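# Move eight store pallets through door into dispatch racks

## Task

Bring all eight loaded pallets that now sit in the store racks (s1-s5, s6-s10) into empty racks of the dispatch bay (b1-b5, b6-b10) and set each one down there. A pallet counts as set down when it rests in a rack whose switch flag reads 1, no lifting bars touch it, and its load is still aboard and inside the deck's edges. Each such pallet must be completely past the door (all of it beyond map x = +1.954 m) before the door's scheduled closing start, and must stay past it; keeping the leaf up by standing in the doorway does not extend that deadline. Finishing early is allowed. The two loaded pallets already in the bay are not part of the job. No pallet or load may reach the floor (that ends and fails the scene). The arm has no part in this, and anything held in place only by the robot at the end does not count.

## Robot and tools

The work is done by two self-driving pallet platforms: platform_1 runs in the aisle of racks_1 (aisle line y = 0.000) and platform_2 in the aisle of racks_2 (aisle line y = -2.200). Each is 1.35 m long and 0.91 m wide. It slides under a rack with its lifting bars in the pallet's pockets, raises the bars to take the pallet (up to 500 kg), reverses out, lowers the bars so the pallet rides on its cover, drives to a free bay rack, raises the bars again, creeps in, lowers to leave the pallet on the ledges and backs out. There is also a six-joint arm with a gripper; it is not needed.

MAP FRAME (platforms, racks, door): x runs along the aisle, y points left of +x, metres. Rack middles are at y = +1.750 (racks_1) and y = -3.950 (racks_2), so racks_1 lie to the left of their aisle and racks_2 to the right of theirs. Store x: s1/s6 -5.500, s2/s7 -7.200, s3/s8 -8.900, s4/s9 -10.600, s5/s10 -12.300. Bay x: b1/b6 +7.150, b2/b7 +8.850, b3/b8 +10.550, b4/b9 +12.250, b5/b10 +13.950. A platform centred in a rack has its nose 0.145 m short of the two end posts. Pallets are 1.2 x 0.8 x 0.144 m, long side along the way in; one that stops somewhat short of the rack middle still trips the switch, one far short does not. The door spans x = +1.954 (bay face), opening 4.2 m wide centred on y = -1.100, 2.5 m high; both aisles pass through it.

execute_actions takes {"actions": [one action]}; an empty list only returns state and images. An action may hold "rows", "steps", "until" and device keys. Device commands, taken at the action's first step (omitted values unchanged), either one object or a list of up to 14 run one after another:
- "base": exactly one of "translate_m" (-26.5 to 26.5 m, a relative drive along the current heading, negative = reverse) or "rotate_rad" (-6.5 to 6.5 rad, a relative spin in place, positive = left). Both are counted from the platform's planned pose, which also soaks up leftover error of earlier moves; sending 0 just squares things up.
- "joints": {"lift_m": 0 to 0.06}, an absolute bar height above its lowest point; full stroke takes 4 s. Refused if a wheel rim moves faster than 0.36 m/s.
- "speed_m_s": 0.2 to 2 (starts at 2); turn rate limit is 0.25 rad/s per m/s.
- {"stop": true} alone halts the device.
Any out-of-range value or unknown name rejects the whole call. A list is cut off after a contact_stop, time_out, missed or refusal. Sending something new replaces the rest of a list (a speed alone does not).

"steps" is 1 to 450 control steps of 1/30 s (default 15). "until" stops the action early once every condition holds, e.g. {"platform_1": {"base_status": "done"}}, {"door": {"closes_at_s": [">", 0]}}, {"racks_2": {"b7": 1}}, or {"all": {"status": "ended"}} / {"any": {"status": "ended"}}. Numeric fields need a comparison pair ("=", "!=", "<", "<=", ">", ">="); 0/1 flags and status words can be written directly. Devices keep running between calls.

Arm rows, if ever used: up to 15 rows of 9 numbers in [-1, 1]: six joint offsets (waist, shoulder, elbow, forearm roll, wrist pitch, wrist roll) measured from the angles at the action's start, scaled so 1.0 = 1.398, 1.398, 2.097, 2.622, 2.622, 2.622 rad; then gripper position (absolute, +1 open 140 mm, -1 close), force_limit and speed. Leave the arm alone.

Results per platform: translate_m/rotate_rad odometers, x/y/heading (wheel count, drifts), map_x/map_y/map_heading (scanner pose, trustworthy, mm-accurate near racks), plan_ahead/plan_left/plan_turn (what remains to the planned pose), base_status (moving, done, contact_stop, time_out, missed, stopped, protective_stop), base_answer and lift_answer (taken, not_taken, refused_too_fast), lift_m, lift_status, lift (down/up/between), safety, load_kg (valid just after a raise, about 30 kg low after lowering, meaningless when down), queue, queue_left. Racks report each switch 0/1. door reports state (open/shut/between) and closes_at_s on the scene clock; the leaf starts down then and is shut about 10 s later, then stays shut.

Cautions: whenever the bars are not down, keep speed_m_s at 0.3 or less, otherwise the wheel brakes trigger a contact_stop. The forward scanner field ignores pallets and loads but stops the move (protective_stop) for posts, walls, rack legs, the other platform or a lowering door leaf; it is off at 0.3 m/s or slower, so always enter and leave racks at that crawl. After a protective_stop, re-command away from the obstacle or slowly. not_taken means resend once braking ends. Keep the two platforms from meeting. Square the heading with map_heading before entering a rack so pallets stay on their ledges and loads stay on decks; check the rack flag before backing out.

zoom_image: {"camera": one of cam_door, cam_high, cam_low, cam_shipping, cam_store, cam_wrist, "region": [x0, y0, x1, y1]} in image pixels, at most 504 x 504. cam_store views the store racks, cam_shipping the bay, cam_door the door.

finished_scene: {"scene": n}, ends the current scene irreversibly; call it only when all eight pallets sit on bay racks with bars lowered and platforms clear.

Each tool is called after "Emit:" in YAML: its name, and indented under it one key for each argument.

## Session

Emit:
execute_actions:
  actions: []

Scene clock: 0.00 s.
end_effector_position=(+1.0049, +0.3751, +0.1388) position_measured=3 object_status=3 end_effector_quat_wxyz=(+0.182, -0.077, +0.885, -0.422) end_effector_velocity=(+0.001, +0.000, +0.001) end_effector_angular_velocity=(+0.000, -0.003, +0.000)
Joint positions: [ 0.625  1.076  0.849 -0.951  1.431 -0.918]
Joint velocities: [ 0.    -0.    -0.    -0.002 -0.001  0.002]
platform_1.base_odometry: x=+0.000 y=+0.000 heading=+0.000 (m, m, rad; from the platform's pose at the start)
platform_1.map_pose: map_x=-0.44 map_y=+0.02 map_heading=+0.0087 (m, m, rad; on the building's map)
platform_1.planned_pose: plan_ahead=+0.00 plan_left=+0.00 plan_turn=+0.0000 (m ahead, m left, rad left of the pose on the map)
platform_1.base_status: done
platform_1.joint_positions: lift_m=+0.000
platform_1.joint_status: done
platform_1: translate_m=0.000 translate_m_goal=0.000 rotate_rad=0.000 rotate_rad_goal=0.000 base_answer=taken lift_m_goal=0.000 lift_answer=taken lift=down safety=ok load_kg=-51 refusals=0 queue=idle queue_left=0
platform_2.base_odometry: x=+0.000 y=+0.000 heading=+0.000 (m, m, rad; from the platform's pose at the start)
platform_2.map_pose: map_x=-2.45 map_y=-2.19 map_heading=-0.0087 (m, m, rad; on the building's map)
platform_2.planned_pose: plan_ahead=+0.00 plan_left=+0.00 plan_turn=+0.0000 (m ahead, m left, rad left of the pose on the map)
platform_2.base_status: done
platform_2.joint_positions: lift_m=+0.000
platform_2.joint_status: done
platform_2: translate_m=0.000 translate_m_goal=0.000 rotate_rad=0.000 rotate_rad_goal=0.000 base_answer=taken lift_m_goal=0.000 lift_answer=taken lift=down safety=ok load_kg=-51 refusals=0 queue=idle queue_left=0
racks_1: s1=0 s2=1 s3=1 s4=1 s5=1 b1=0 b2=0 b3=1 b4=0 b5=0
racks_2: s6=1 s7=1 s8=0 s9=1 s10=1 b6=0 b7=0 b8=1 b9=0 b10=0
door: state=open closes_at_s=510
camera_calibration (this result's frames):
cam_wrist: T_world_to_cam=[[-0.0206485, 0.643108, -0.765497, -0.119546], [0.679203, 0.570877, 0.461283, -0.959956], [0.733659, -0.510404, -0.448589, -0.311999], [0, 0, 0, 1]] pos_world=[0.878438, 0.465653, 0.21134]

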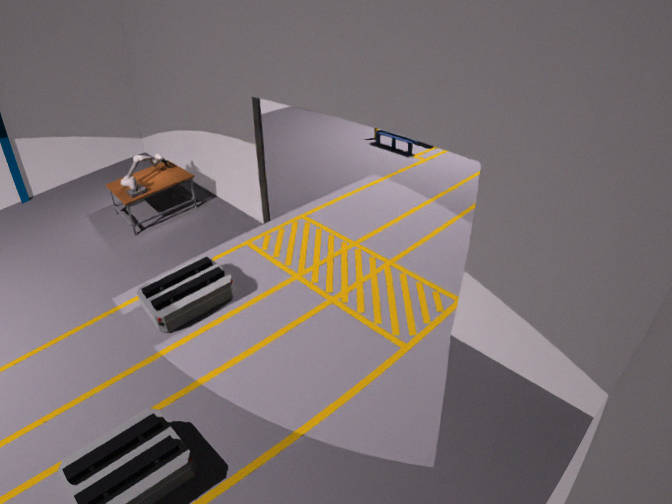

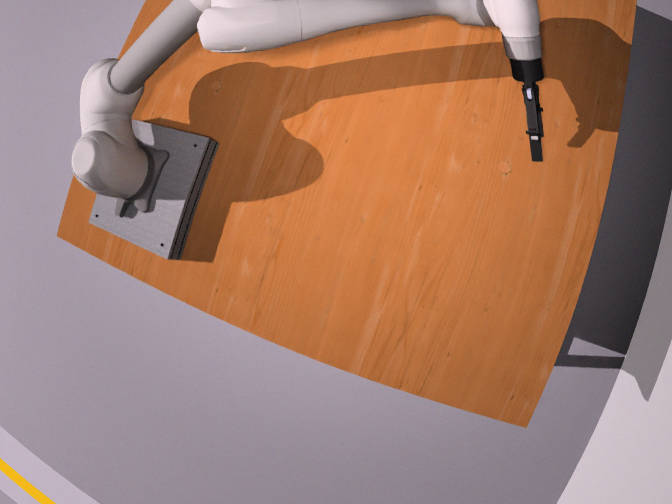

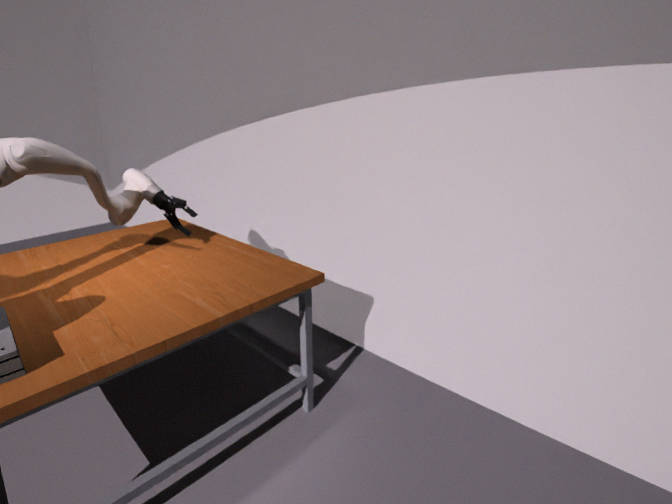

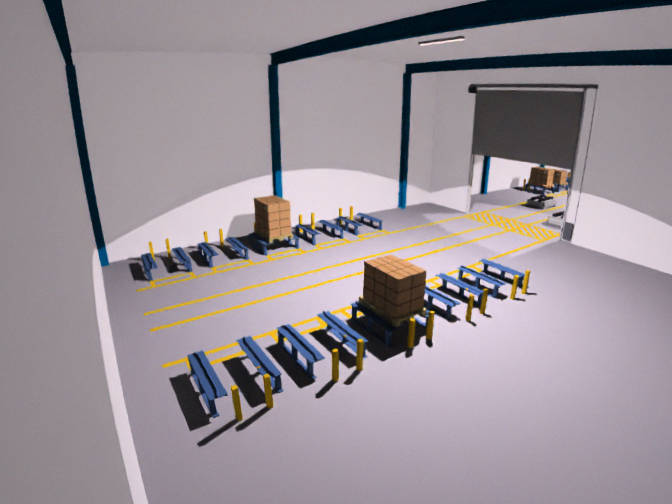

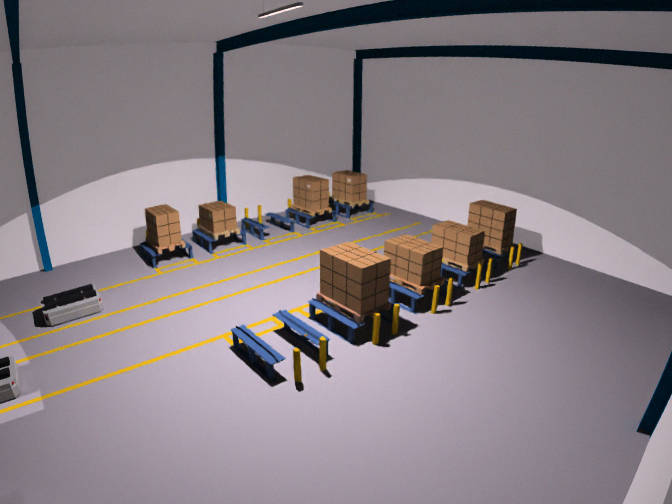

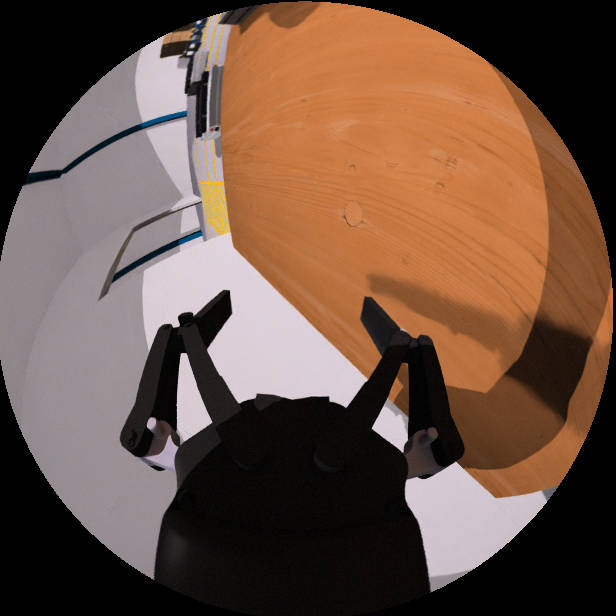

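Emit:
execute_actions:
  actions:
    - {"platform_1": [{"base": {"translate_m": -6.76}, "speed_m_s": 2}, {"base": {"rotate_rad": 1.56207}, "joints": {"lift_m": 0.03}}, {"base": {"translate_m": 1.789}, "speed_m_s": 0.3}, {"joints": {"lift_m": 0.052}}, {"base": {"translate_m": -1.69}, "joints": {"lift_m": 0.06}}, {"base": {"rotate_rad": -1.5708}, "joints": {"lift_m": 0}, "speed_m_s": 2}, {"base": {"translate_m": 14.35}}, {"base": {"rotate_rad": 1.5708}, "joints": {"lift_m": 0.055}}, {"base": {"translate_m": 1.69}, "joints": {"lift_m": 0.06}, "speed_m_s": 0.3}, {"joints": {"lift_m": 0.03}}, {"base": {"translate_m": -1.69}, "joints": {"lift_m": 0}}, {"base": {"rotate_rad": -1.5708}, "speed_m_s": 2}, {"base": {"translate_m": -16.05}}, {"base": {"rotate_rad": 1.5708}, "joints": {"lift_m": 0.03}}], "platform_2": [{"base": {"translate_m": -3.05}, "speed_m_s": 2}, {"base": {"rotate_rad": -1.56207}, "joints": {"lift_m": 0.03}}, {"base": {"translate_m": 1.787}, "speed_m_s": 0.3}, {"joints": {"lift_m": 0.052}}, {"base": {"translate_m": -1.75}, "joints": {"lift_m": 0.06}}, {"base": {"rotate_rad": 1.5708}, "joints": {"lift_m": 0}, "speed_m_s": 2}, {"base": {"translate_m": 14.35}}, {"base": {"rotate_rad": -1.5708}, "joints": {"lift_m": 0.055}}, {"base": {"translate_m": 1.75}, "joints": {"lift_m": 0.06}, "speed_m_s": 0.3}, {"joints": {"lift_m": 0.03}}, {"base": {"translate_m": -1.75}, "joints": {"lift_m": 0}}, {"base": {"rotate_rad": 1.5708}, "speed_m_s": 2}, {"base": {"translate_m": -16.05}}, {"base": {"rotate_rad": -1.5708}, "joints": {"lift_m": 0.03}}], "steps": 450, "until": {"platform_2": {"queue_left": ["<=", 12]}}}

Emit:
zoom_image:
  camera: "cam_store"
  region: [120, 150, 400, 290]

Emit:
zoom_image:
  camera: "cam_store"
  region: [290, 190, 550, 360]

Scene clock: 10.83 s.
end_effector_position=(+1.0049, +0.3751, +0.1388) position_measured=3 object_status=3 end_effector_quat_wxyz=(+0.182, -0.077, +0.885, -0.422) end_effector_velocity=(-0.001, -0.001, +0.000) end_effector_angular_velocity=(-0.000, +0.000, -0.002)
Joint positions: [ 0.625  1.076  0.849 -0.951  1.431 -0.918]
Joint velocities: [ 0.    -0.001  0.002  0.001  0.002  0.001]
platform_1.base_odometry: x=-5.864 y=-0.121 heading=+0.021 (m, m, rad; from the platform's pose at the start)
platform_1.map_pose: map_x=-6.32 map_y=-0.03 map_heading=+0.0087 (m, m, rad; on the building's map)
platform_1.planned_pose: plan_ahead=-0.88 plan_left=+0.00 plan_turn=+0.0000 (m ahead, m left, rad left of the pose on the map)
platform_1.base_status: moving
platform_1.joint_positions: lift_m=+0.000
platform_1.joint_status: done
platform_1: translate_m=-5.893 translate_m_goal=-6.760 rotate_rad=0.021 rotate_rad_goal=0.020 base_answer=taken lift_m_goal=0.000 lift_answer=taken lift=down safety=ok load_kg=-47 refusals=0 queue=running queue_left=13
platform_2.base_odometry: x=-3.029 y=+0.053 heading=-0.025 (m, m, rad; from the platform's pose at the start)
platform_2.map_pose: map_x=-5.50 map_y=-2.16 map_heading=-0.0087 (m, m, rad; on the building's map)
platform_2.planned_pose: plan_ahead=+0.00 plan_left=+0.00 plan_turn=-1.5621 (m ahead, m left, rad left of the pose on the map)
platform_2.base_status: moving
platform_2.joint_positions: lift_m=+0.000
platform_2.joint_status: moving
platform_2: translate_m=-3.030 translate_m_goal=-3.030 rotate_rad=-0.026 rotate_rad_goal=-1.587 base_answer=taken lift_m_goal=0.030 lift_answer=taken lift=down safety=ok load_kg=-12 refusals=0 queue=running queue_left=12
racks_1: s1=0 s2=1 s3=1 s4=1 s5=1 b1=0 b2=0 b3=1 b4=0 b5=0
racks_2: s6=1 s7=1 s8=0 s9=1 s10=1 b6=0 b7=0 b8=1 b9=0 b10=0
door: state=open closes_at_s=510
camera_calibration (this result's frames):
cam_wrist: T_world_to_cam=[[-0.0206482, 0.643108, -0.765497, -0.119546], [0.679203, 0.570877, 0.461283, -0.959956], [0.73366, -0.510404, -0.448589, -0.311999], [0, 0, 0, 1]] pos_world=[0.878438, 0.465653, 0.211341]

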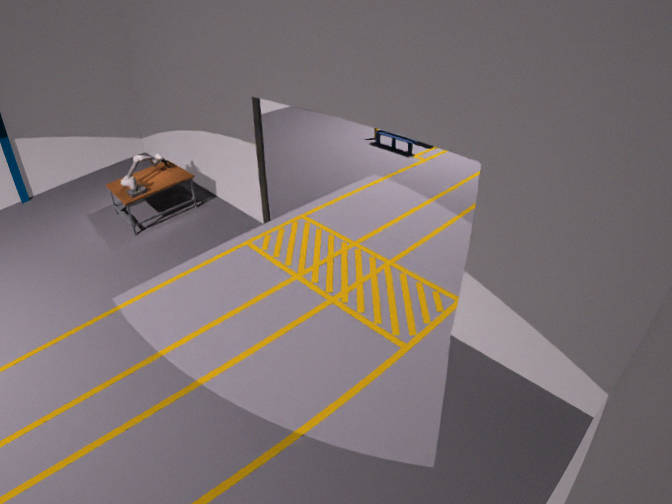

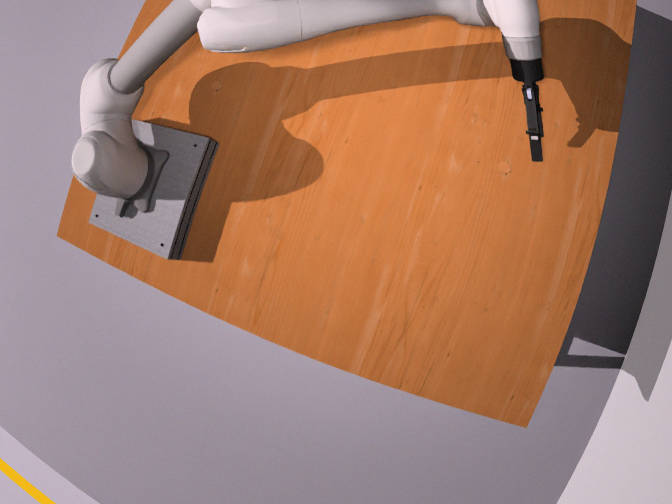

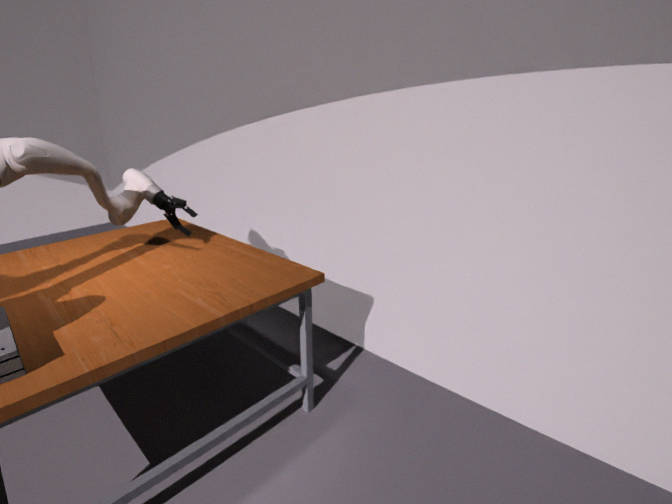

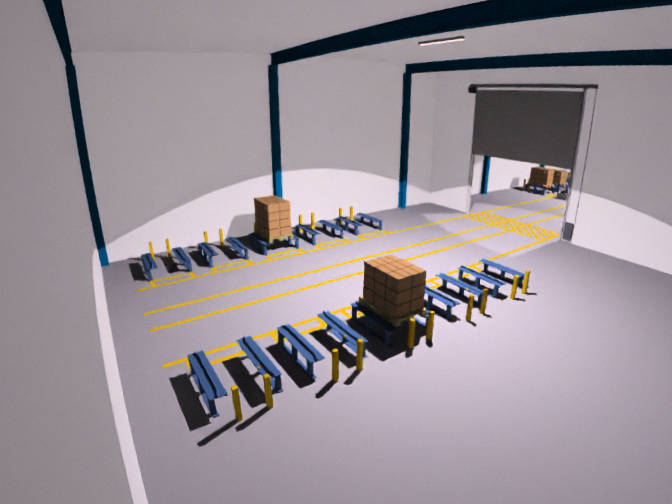

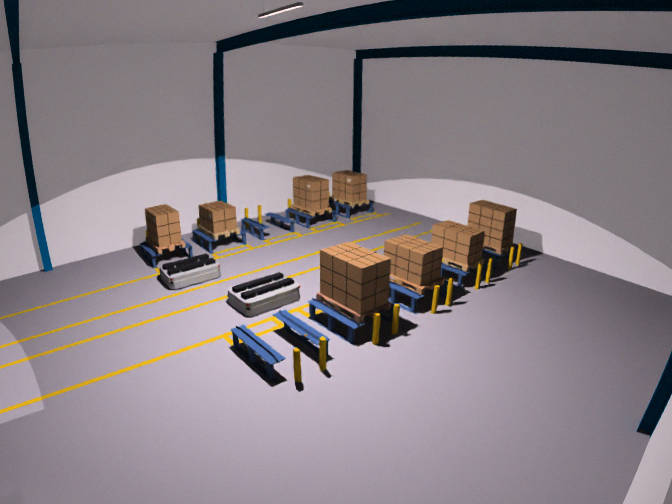

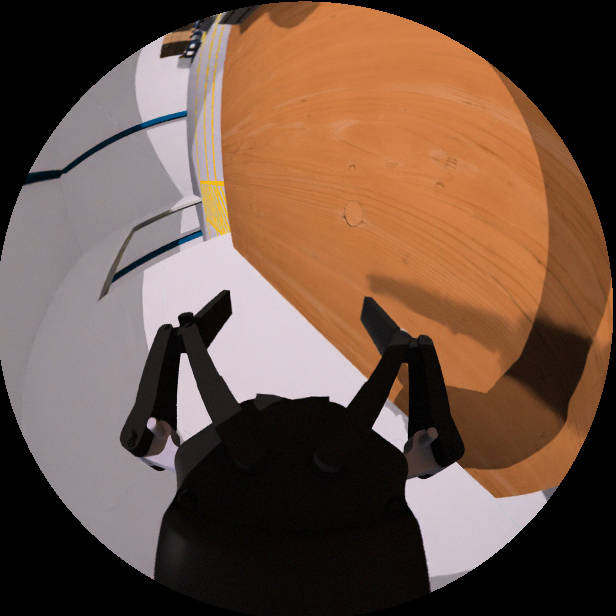

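Region (120, 150, 400, 290) of cam_store's 672x504 image, scaled by 1.800, with more detail than that image has.

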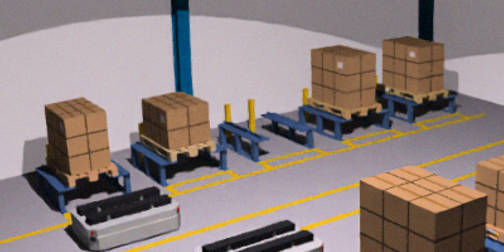

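Region (290, 190, 550, 360) of cam_store's 672x504 image, scaled by 1.938, with more detail than that image has; it fills the top 330 rows of this view, and the rest is white.

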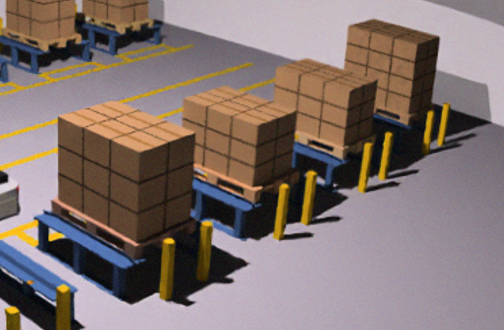

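Emit:
execute_actions:
  actions:
    - {"steps": 450, "until": {"platform_2": {"load_kg": [">", 100]}}}

Scene clock: 22.57 s.
end_effector_position=(+1.0049, +0.3751, +0.1388) position_measured=3 object_status=3 end_effector_quat_wxyz=(+0.182, -0.077, +0.885, -0.422) end_effector_velocity=(-0.000, +0.000, -0.001) end_effector_angular_velocity=(+0.001, +0.000, -0.000)
Joint positions: [ 0.625  1.076  0.849 -0.951  1.431 -0.918]
Joint velocities: [ 0.     0.     0.     0.001 -0.001  0.001]
platform_1.base_odometry: x=-6.787 y=+1.304 heading=+1.583 (m, m, rad; from the platform's pose at the start)
platform_1.map_pose: map_x=-7.20 map_y=+1.42 map_heading=+1.5708 (m, m, rad; on the building's map)
platform_1.planned_pose: plan_ahead=+0.33 plan_left=+0.00 plan_turn=+0.0000 (m ahead, m left, rad left of the pose on the map)
platform_1.base_status: moving
platform_1.joint_positions: lift_m=+0.030
platform_1.joint_status: done
platform_1: translate_m=-5.317 translate_m_goal=-4.980 rotate_rad=1.583 rotate_rad_goal=1.582 base_answer=taken lift_m_goal=0.030 lift_answer=taken lift=between safety=ok load_kg=0 refusals=0 queue=running queue_left=11
platform_2.base_odometry: x=-3.056 y=-1.748 heading=-1.585 (m, m, rad; from the platform's pose at the start)
platform_2.map_pose: map_x=-5.50 map_y=-3.95 map_heading=-1.5708 (m, m, rad; on the building's map)
platform_2.planned_pose: plan_ahead=+0.00 plan_left=+0.00 plan_turn=+0.0000 (m ahead, m left, rad left of the pose on the map)
platform_2.base_status: done
platform_2.joint_positions: lift_m=+0.040
platform_2.joint_status: moving
platform_2: translate_m=-1.229 translate_m_goal=-1.229 rotate_rad=-1.585 rotate_rad_goal=-1.584 base_answer=taken lift_m_goal=0.052 lift_answer=taken lift=between safety=ok load_kg=122 refusals=0 queue=running queue_left=10
racks_1: s1=0 s2=1 s3=1 s4=1 s5=1 b1=0 b2=0 b3=1 b4=0 b5=0
racks_2: s6=1 s7=1 s8=0 s9=1 s10=1 b6=0 b7=0 b8=1 b9=0 b10=0
door: state=open closes_at_s=510
camera_calibration (this result's frames):
cam_wrist: T_world_to_cam=[[-0.0206487, 0.643107, -0.765498, -0.119546], [0.679205, 0.570877, 0.461281, -0.959956], [0.733658, -0.510405, -0.448589, -0.311997], [0, 0, 0, 1]] pos_world=[0.878438, 0.465653, 0.21134]

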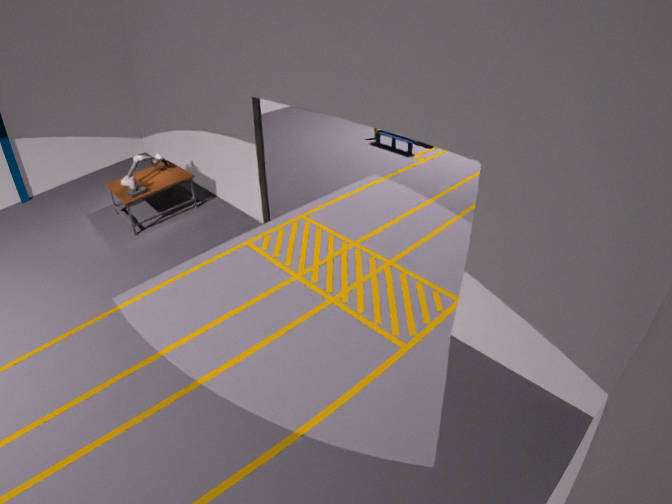

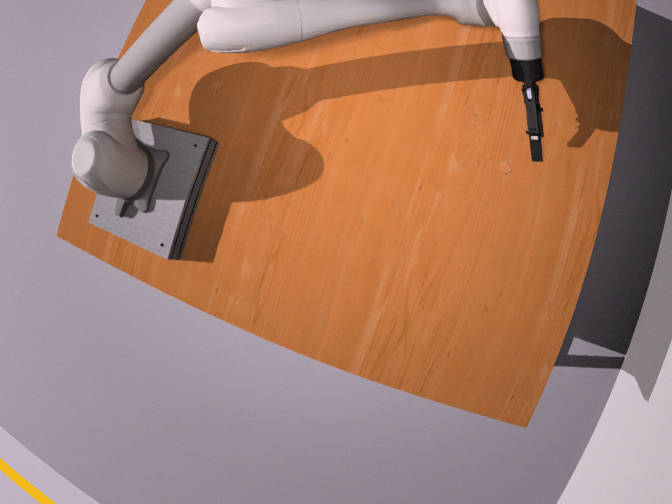

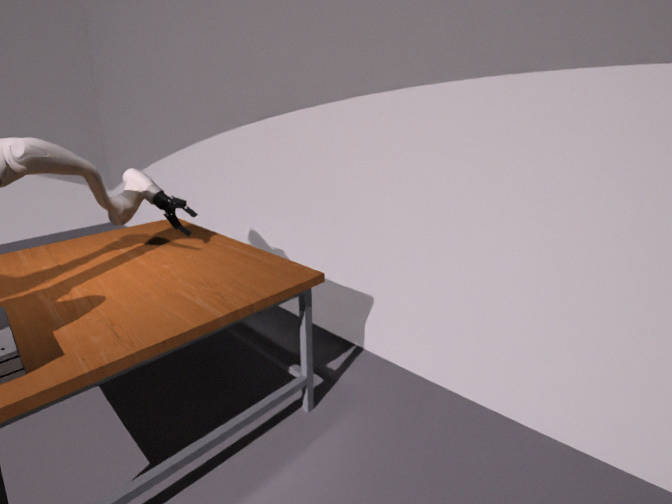

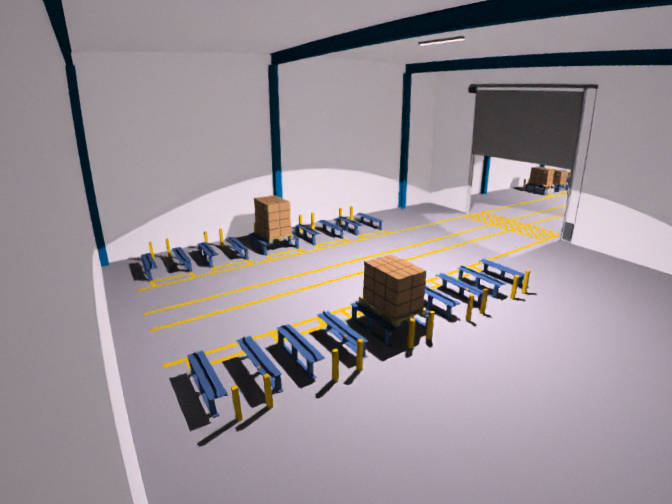

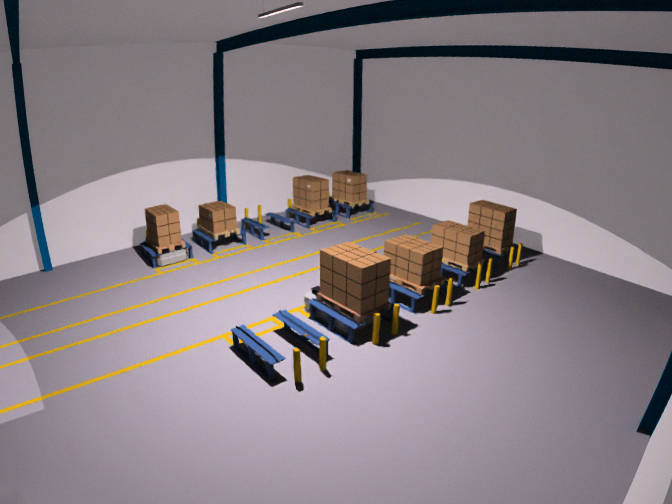

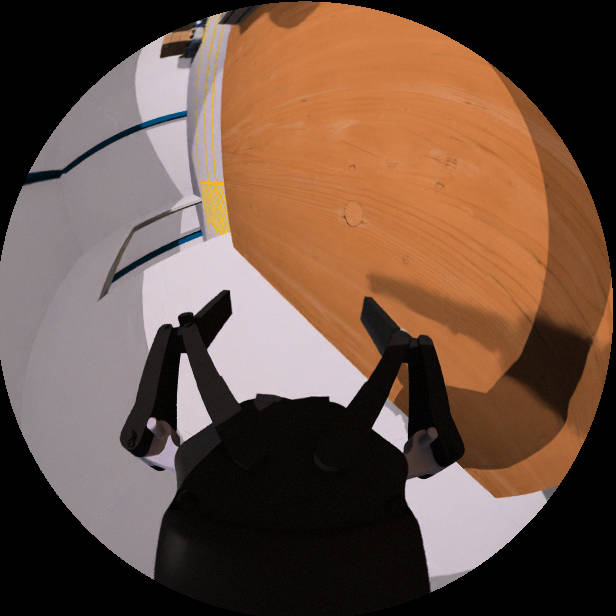

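The bars meet the pallet at 0.040 m, the same as in scene 1.

Emit:
execute_actions:
  actions:
    - {"steps": 390}

Emit:
zoom_image:
  camera: "cam_store"
  region: [100, 170, 400, 340]

Scene clock: 36.30 s.
end_effector_position=(+1.0049, +0.3751, +0.1388) position_measured=3 object_status=3 end_effector_quat_wxyz=(+0.182, -0.077, +0.885, -0.422) end_effector_velocity=(-0.000, -0.000, +0.000) end_effector_angular_velocity=(-0.002, -0.000, -0.001)
Joint positions: [ 0.625  1.076  0.849 -0.951  1.431 -0.918]
Joint velocities: [ 0.     0.    -0.    -0.001  0.001  0.   ]
platform_1.base_odometry: x=-6.772 y=-0.039 heading=+0.010 (m, m, rad; from the platform's pose at the start)
platform_1.map_pose: map_x=-7.20 map_y=+0.06 map_heading=+0.0000 (m, m, rad; on the building's map)
platform_1.planned_pose: plan_ahead=+0.00 plan_left=+0.00 plan_turn=+0.0000 (m ahead, m left, rad left of the pose on the map)
platform_1.base_status: done
platform_1.joint_positions: lift_m=+0.001
platform_1.joint_status: moving
platform_1: translate_m=-6.670 translate_m_goal=-6.670 rotate_rad=0.010 rotate_rad_goal=0.010 base_answer=taken lift_m_goal=0.000 lift_answer=taken lift=down safety=ok load_kg=-32 refusals=0 queue=running queue_left=8
platform_2.base_odometry: x=-2.546 y=+0.005 heading=-0.011 (m, m, rad; from the platform's pose at the start)
platform_2.map_pose: map_x=-5.00 map_y=-2.20 map_heading=+0.0044 (m, m, rad; on the building's map)
platform_2.planned_pose: plan_ahead=+13.85 plan_left=-0.06 plan_turn=-0.0044 (m ahead, m left, rad left of the pose on the map)
platform_2.base_status: moving
platform_2.joint_positions: lift_m=+0.000
platform_2.joint_status: done
platform_2: translate_m=-2.485 translate_m_goal=11.362 rotate_rad=-0.011 rotate_rad_goal=-0.014 base_answer=taken lift_m_goal=0.000 lift_answer=taken lift=down safety=ok load_kg=-49 refusals=0 queue=running queue_left=7
racks_1: s1=0 s2=0 s3=1 s4=1 s5=1 b1=0 b2=0 b3=1 b4=0 b5=0
racks_2: s6=0 s7=1 s8=0 s9=1 s10=1 b6=0 b7=0 b8=1 b9=0 b10=0
door: state=open closes_at_s=510
camera_calibration (this result's frames):
cam_wrist: T_world_to_cam=[[-0.0206473, 0.643107, -0.765498, -0.119547], [0.679205, 0.570876, 0.461283, -0.959956], [0.733659, -0.510405, -0.448588, -0.311997], [0, 0, 0, 1]] pos_world=[0.878438, 0.465653, 0.211339]

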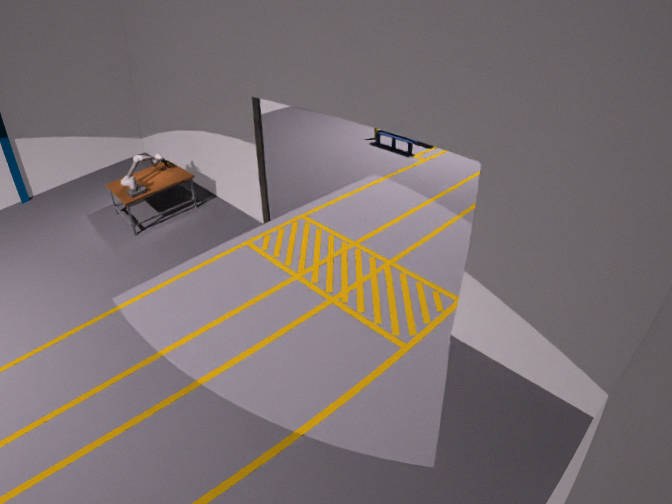

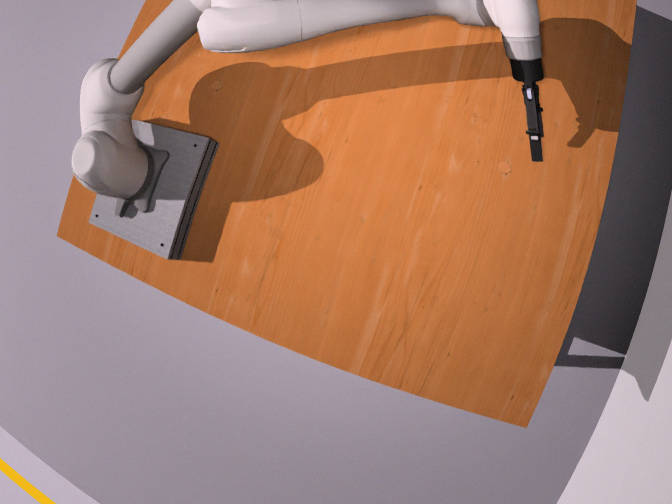

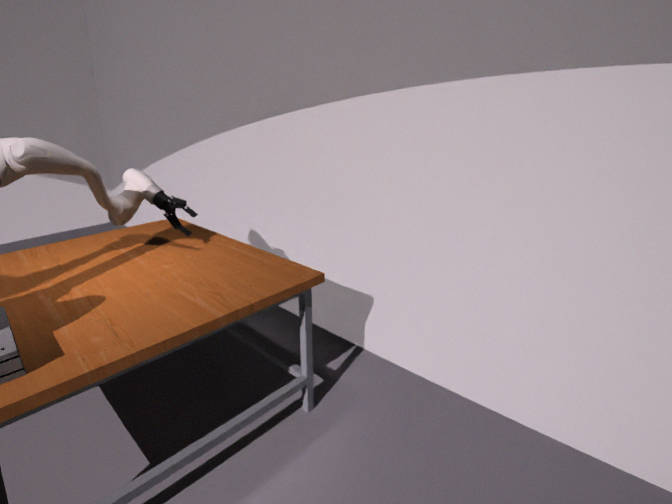

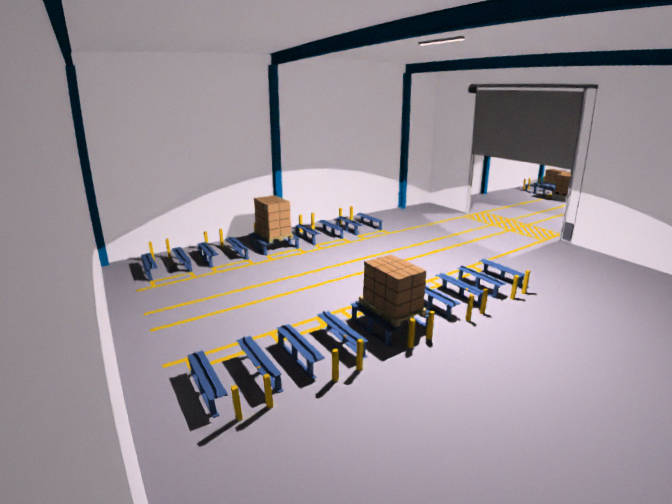

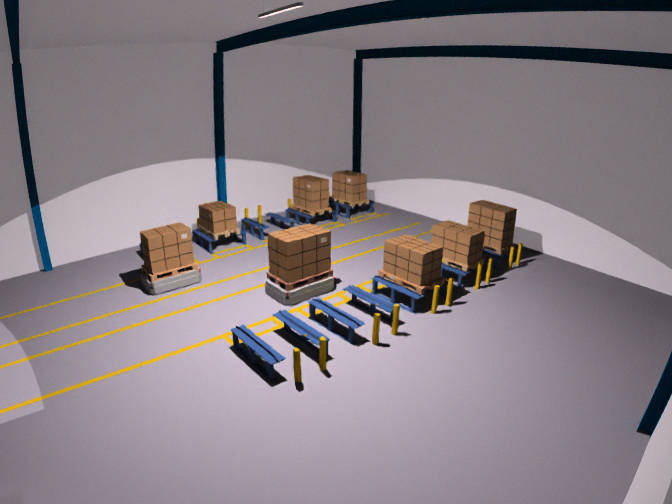

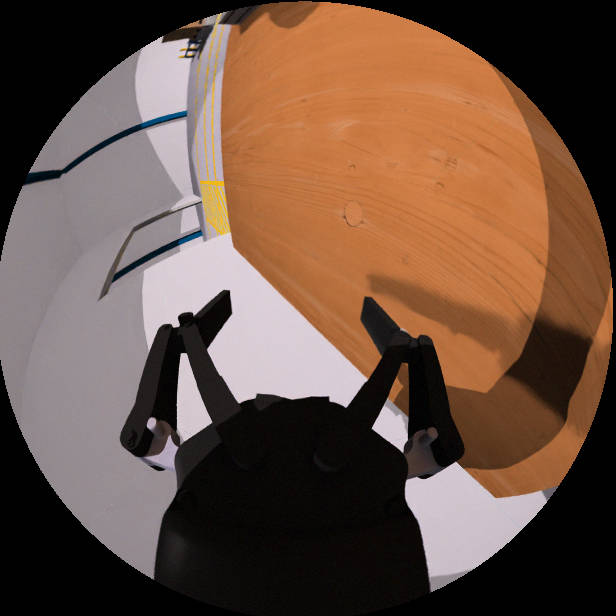

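Region (100, 170, 400, 340) of cam_store's 672x504 image, scaled by 1.680, with more detail than that image has; it fills the top 286 rows of this view, and the rest is white.

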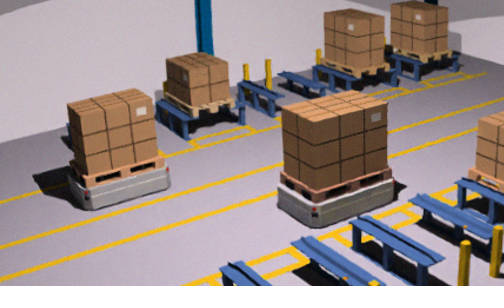

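Emit:
execute_actions:
  actions:
    - {"steps": 450, "until": {"platform_1": {"queue_left": ["<=", 6]}}}

Emit:
zoom_image:
  camera: "cam_shipping"
  region: [240, 160, 560, 330]

Scene clock: 49.70 s.
end_effector_position=(+1.0049, +0.3751, +0.1388) position_measured=3 object_status=3 end_effector_quat_wxyz=(+0.182, -0.077, +0.885, -0.422) end_effector_velocity=(+0.000, +0.000, +0.001) end_effector_angular_velocity=(+0.002, -0.002, +0.001)
Joint positions: [ 0.625  1.076  0.849 -0.951  1.431 -0.918]
Joint velocities: [-0.    -0.001  0.     0.    -0.002  0.001]
platform_1.base_odometry: x=+7.586 y=+0.110 heading=+0.010 (m, m, rad; from the platform's pose at the start)
platform_1.map_pose: map_x=+7.15 map_y=+0.05 map_heading=+0.0000 (m, m, rad; on the building's map)
platform_1.planned_pose: plan_ahead=+0.00 plan_left=+0.01 plan_turn=+1.5708 (m ahead, m left, rad left of the pose on the map)
platform_1.base_status: moving
platform_1.joint_positions: lift_m=+0.000
platform_1.joint_status: moving
platform_1: translate_m=7.691 translate_m_goal=7.691 rotate_rad=0.011 rotate_rad_goal=1.581 base_answer=taken lift_m_goal=0.055 lift_answer=taken lift=down safety=ok load_kg=-12 refusals=0 queue=running queue_left=6
platform_2.base_odometry: x=+11.339 y=-0.198 heading=-0.766 (m, m, rad; from the platform's pose at the start)
platform_2.map_pose: map_x=+8.85 map_y=-2.20 map_heading=-0.7636 (m, m, rad; on the building's map)
platform_2.planned_pose: plan_ahead=+0.00 plan_left=+0.00 plan_turn=-0.8072 (m ahead, m left, rad left of the pose on the map)
platform_2.base_status: moving
platform_2.joint_positions: lift_m=+0.026
platform_2.joint_status: moving
platform_2: translate_m=11.382 translate_m_goal=11.382 rotate_rad=-0.782 rotate_rad_goal=-1.585 base_answer=taken lift_m_goal=0.055 lift_answer=taken lift=between safety=ok load_kg=266 refusals=0 queue=running queue_left=6
racks_1: s1=0 s2=0 s3=1 s4=1 s5=1 b1=0 b2=0 b3=1 b4=0 b5=0
racks_2: s6=0 s7=1 s8=0 s9=1 s10=1 b6=0 b7=0 b8=1 b9=0 b10=0
door: state=open closes_at_s=510
camera_calibration (this result's frames):
cam_wrist: T_world_to_cam=[[-0.0206471, 0.643107, -0.765498, -0.119547], [0.679205, 0.570876, 0.461283, -0.959956], [0.733658, -0.510406, -0.448588, -0.311997], [0, 0, 0, 1]] pos_world=[0.878438, 0.465653, 0.21134]

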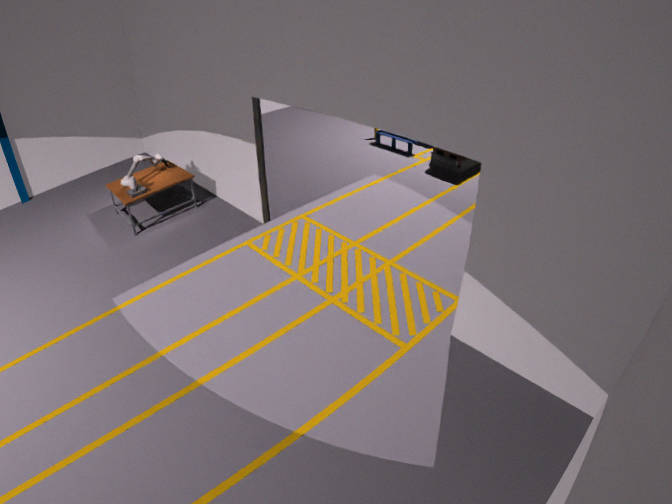

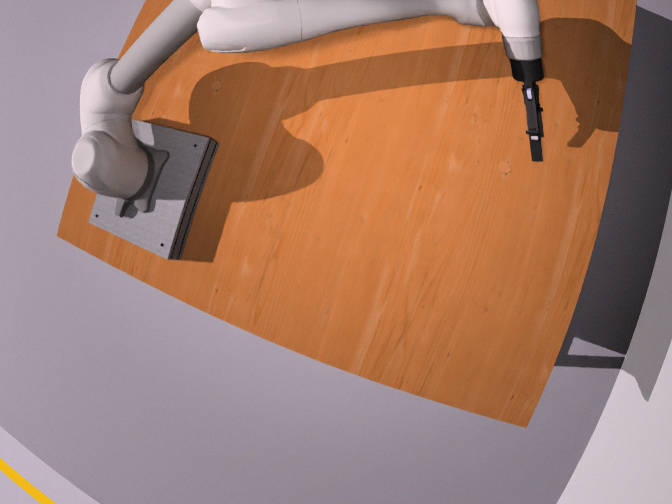

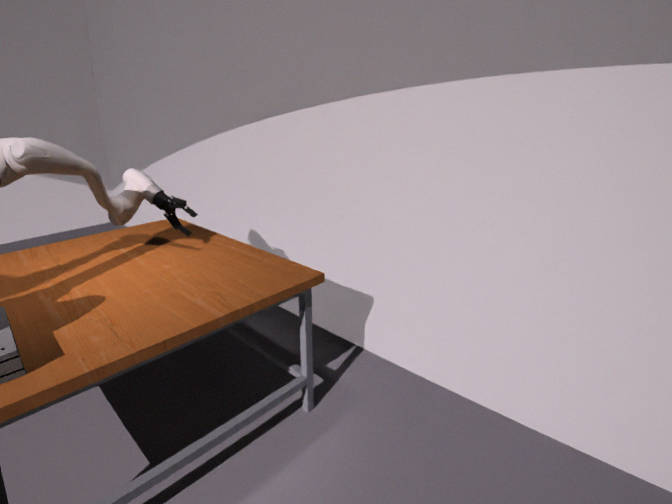

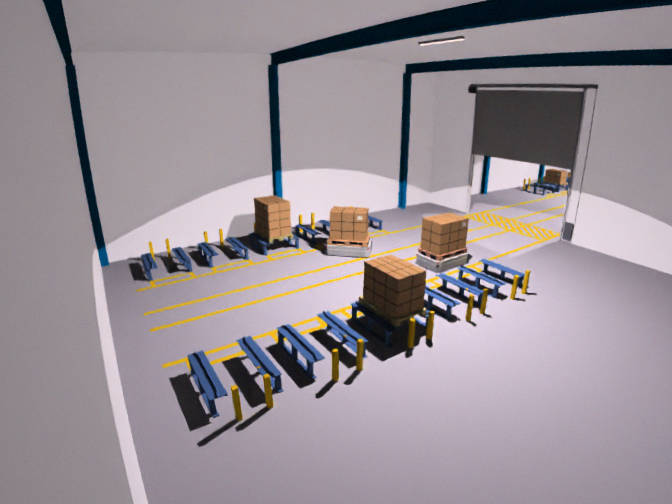

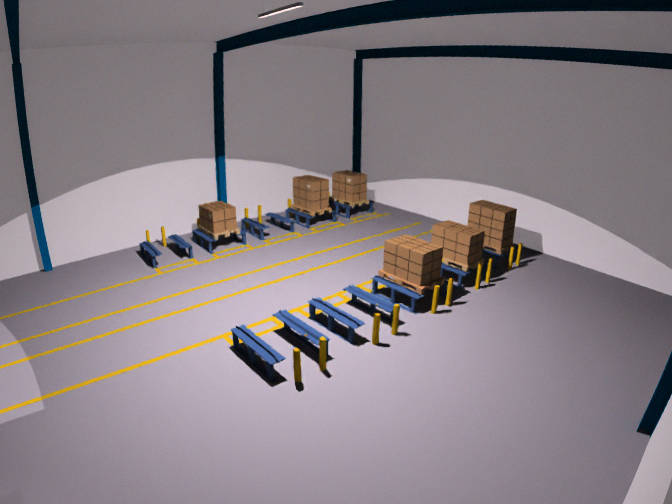

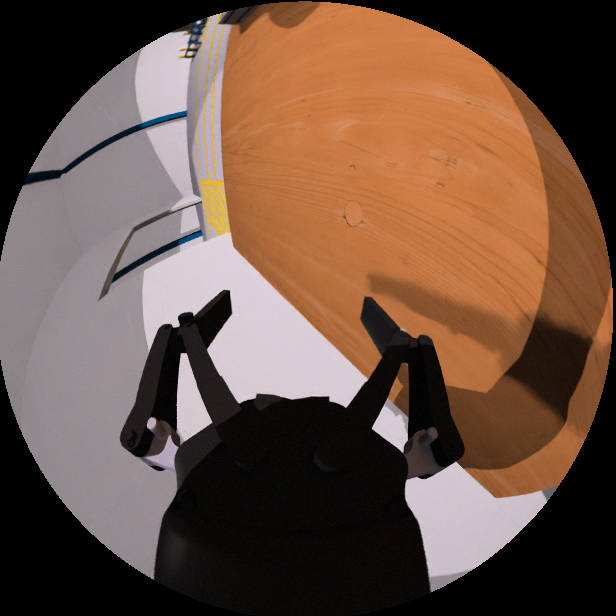

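Region (240, 160, 560, 330) of cam_shipping's 672x504 image, scaled by 1.575, with more detail than that image has; it fills the top 268 rows of this view, and the rest is white.

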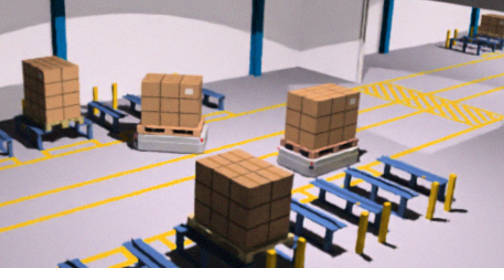

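Emit:
execute_actions:
  actions:
    - {"steps": 450, "until": {"platform_2": {"queue_left": ["=", 3], "map_y": [">", -3.27], "lift": "down", "lift_status": "done"}, "racks_2": {"b7": 1}}}

Scene clock: 63.47 s.
end_effector_position=(+1.0049, +0.3751, +0.1388) position_measured=3 object_status=3 end_effector_quat_wxyz=(+0.182, -0.077, +0.885, -0.422) end_effector_velocity=(+0.000, -0.000, -0.001) end_effector_angular_velocity=(-0.001, +0.000, +0.001)
Joint positions: [ 0.625  1.076  0.849 -0.951  1.431 -0.918]
Joint velocities: [ 0.     0.001  0.    -0.001 -0.    -0.   ]
platform_1.base_odometry: x=+7.566 y=+1.556 heading=+1.581 (m, m, rad; from the platform's pose at the start)
platform_1.map_pose: map_x=+7.15 map_y=+1.49 map_heading=+1.5708 (m, m, rad; on the building's map)
platform_1.planned_pose: plan_ahead=-1.43 plan_left=+0.00 plan_turn=+0.0000 (m ahead, m left, rad left of the pose on the map)
platform_1.base_status: moving
platform_1.joint_positions: lift_m=+0.012
platform_1.joint_status: moving
platform_1: translate_m=9.128 translate_m_goal=7.701 rotate_rad=1.581 rotate_rad_goal=1.581 base_answer=taken lift_m_goal=0.000 lift_answer=taken lift=between safety=ok load_kg=-33 refusals=0 queue=running queue_left=3
platform_2.base_odometry: x=+11.324 y=-1.275 heading=-1.593 (m, m, rad; from the platform's pose at the start)
platform_2.map_pose: map_x=+8.85 map_y=-3.26 map_heading=-1.5752 (m, m, rad; on the building's map)
platform_2.planned_pose: plan_ahead=-1.06 plan_left=+0.00 plan_turn=+0.0044 (m ahead, m left, rad left of the pose on the map)
platform_2.base_status: moving
platform_2.joint_positions: lift_m=+0.000
platform_2.joint_status: done
platform_2: translate_m=12.449 translate_m_goal=11.393 rotate_rad=-1.593 rotate_rad_goal=-1.591 base_answer=taken lift_m_goal=0.000 lift_answer=taken lift=down safety=ok load_kg=-49 refusals=0 queue=running queue_left=3
racks_1: s1=0 s2=0 s3=1 s4=1 s5=1 b1=1 b2=0 b3=1 b4=0 b5=0
racks_2: s6=0 s7=1 s8=0 s9=1 s10=1 b6=0 b7=1 b8=1 b9=0 b10=0
door: state=open closes_at_s=510
camera_calibration (this result's frames):
cam_wrist: T_world_to_cam=[[-0.0206471, 0.643106, -0.765499, -0.119546], [0.679204, 0.570877, 0.461282, -0.959956], [0.733659, -0.510406, -0.448587, -0.311998], [0, 0, 0, 1]] pos_world=[0.878438, 0.465653, 0.21134]

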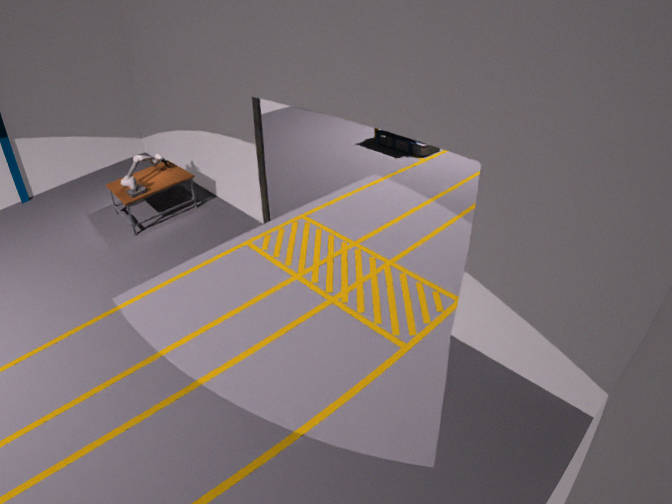

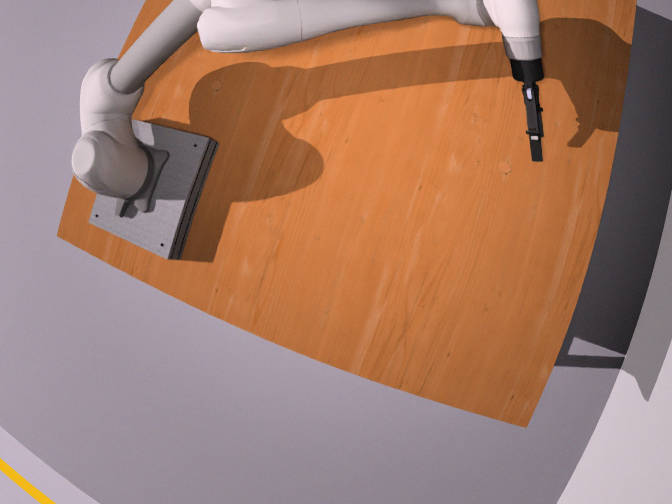

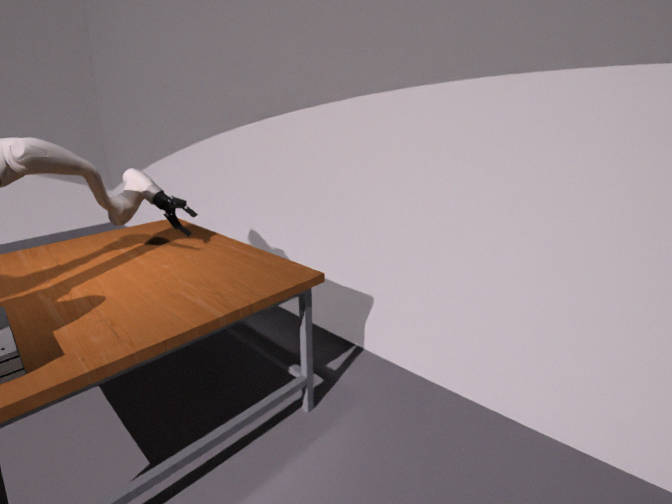

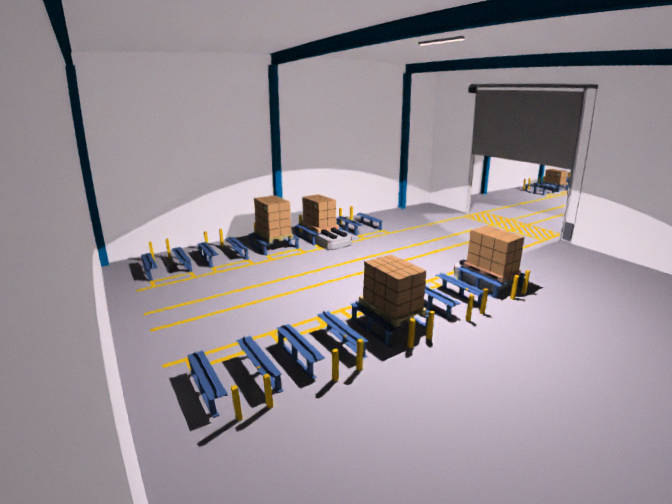

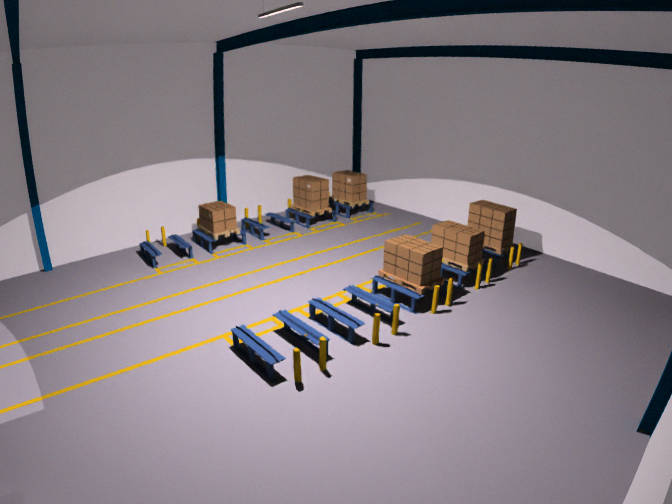

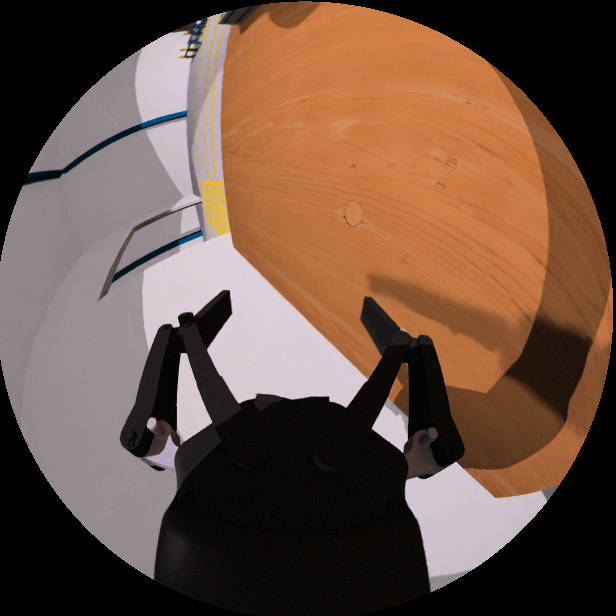

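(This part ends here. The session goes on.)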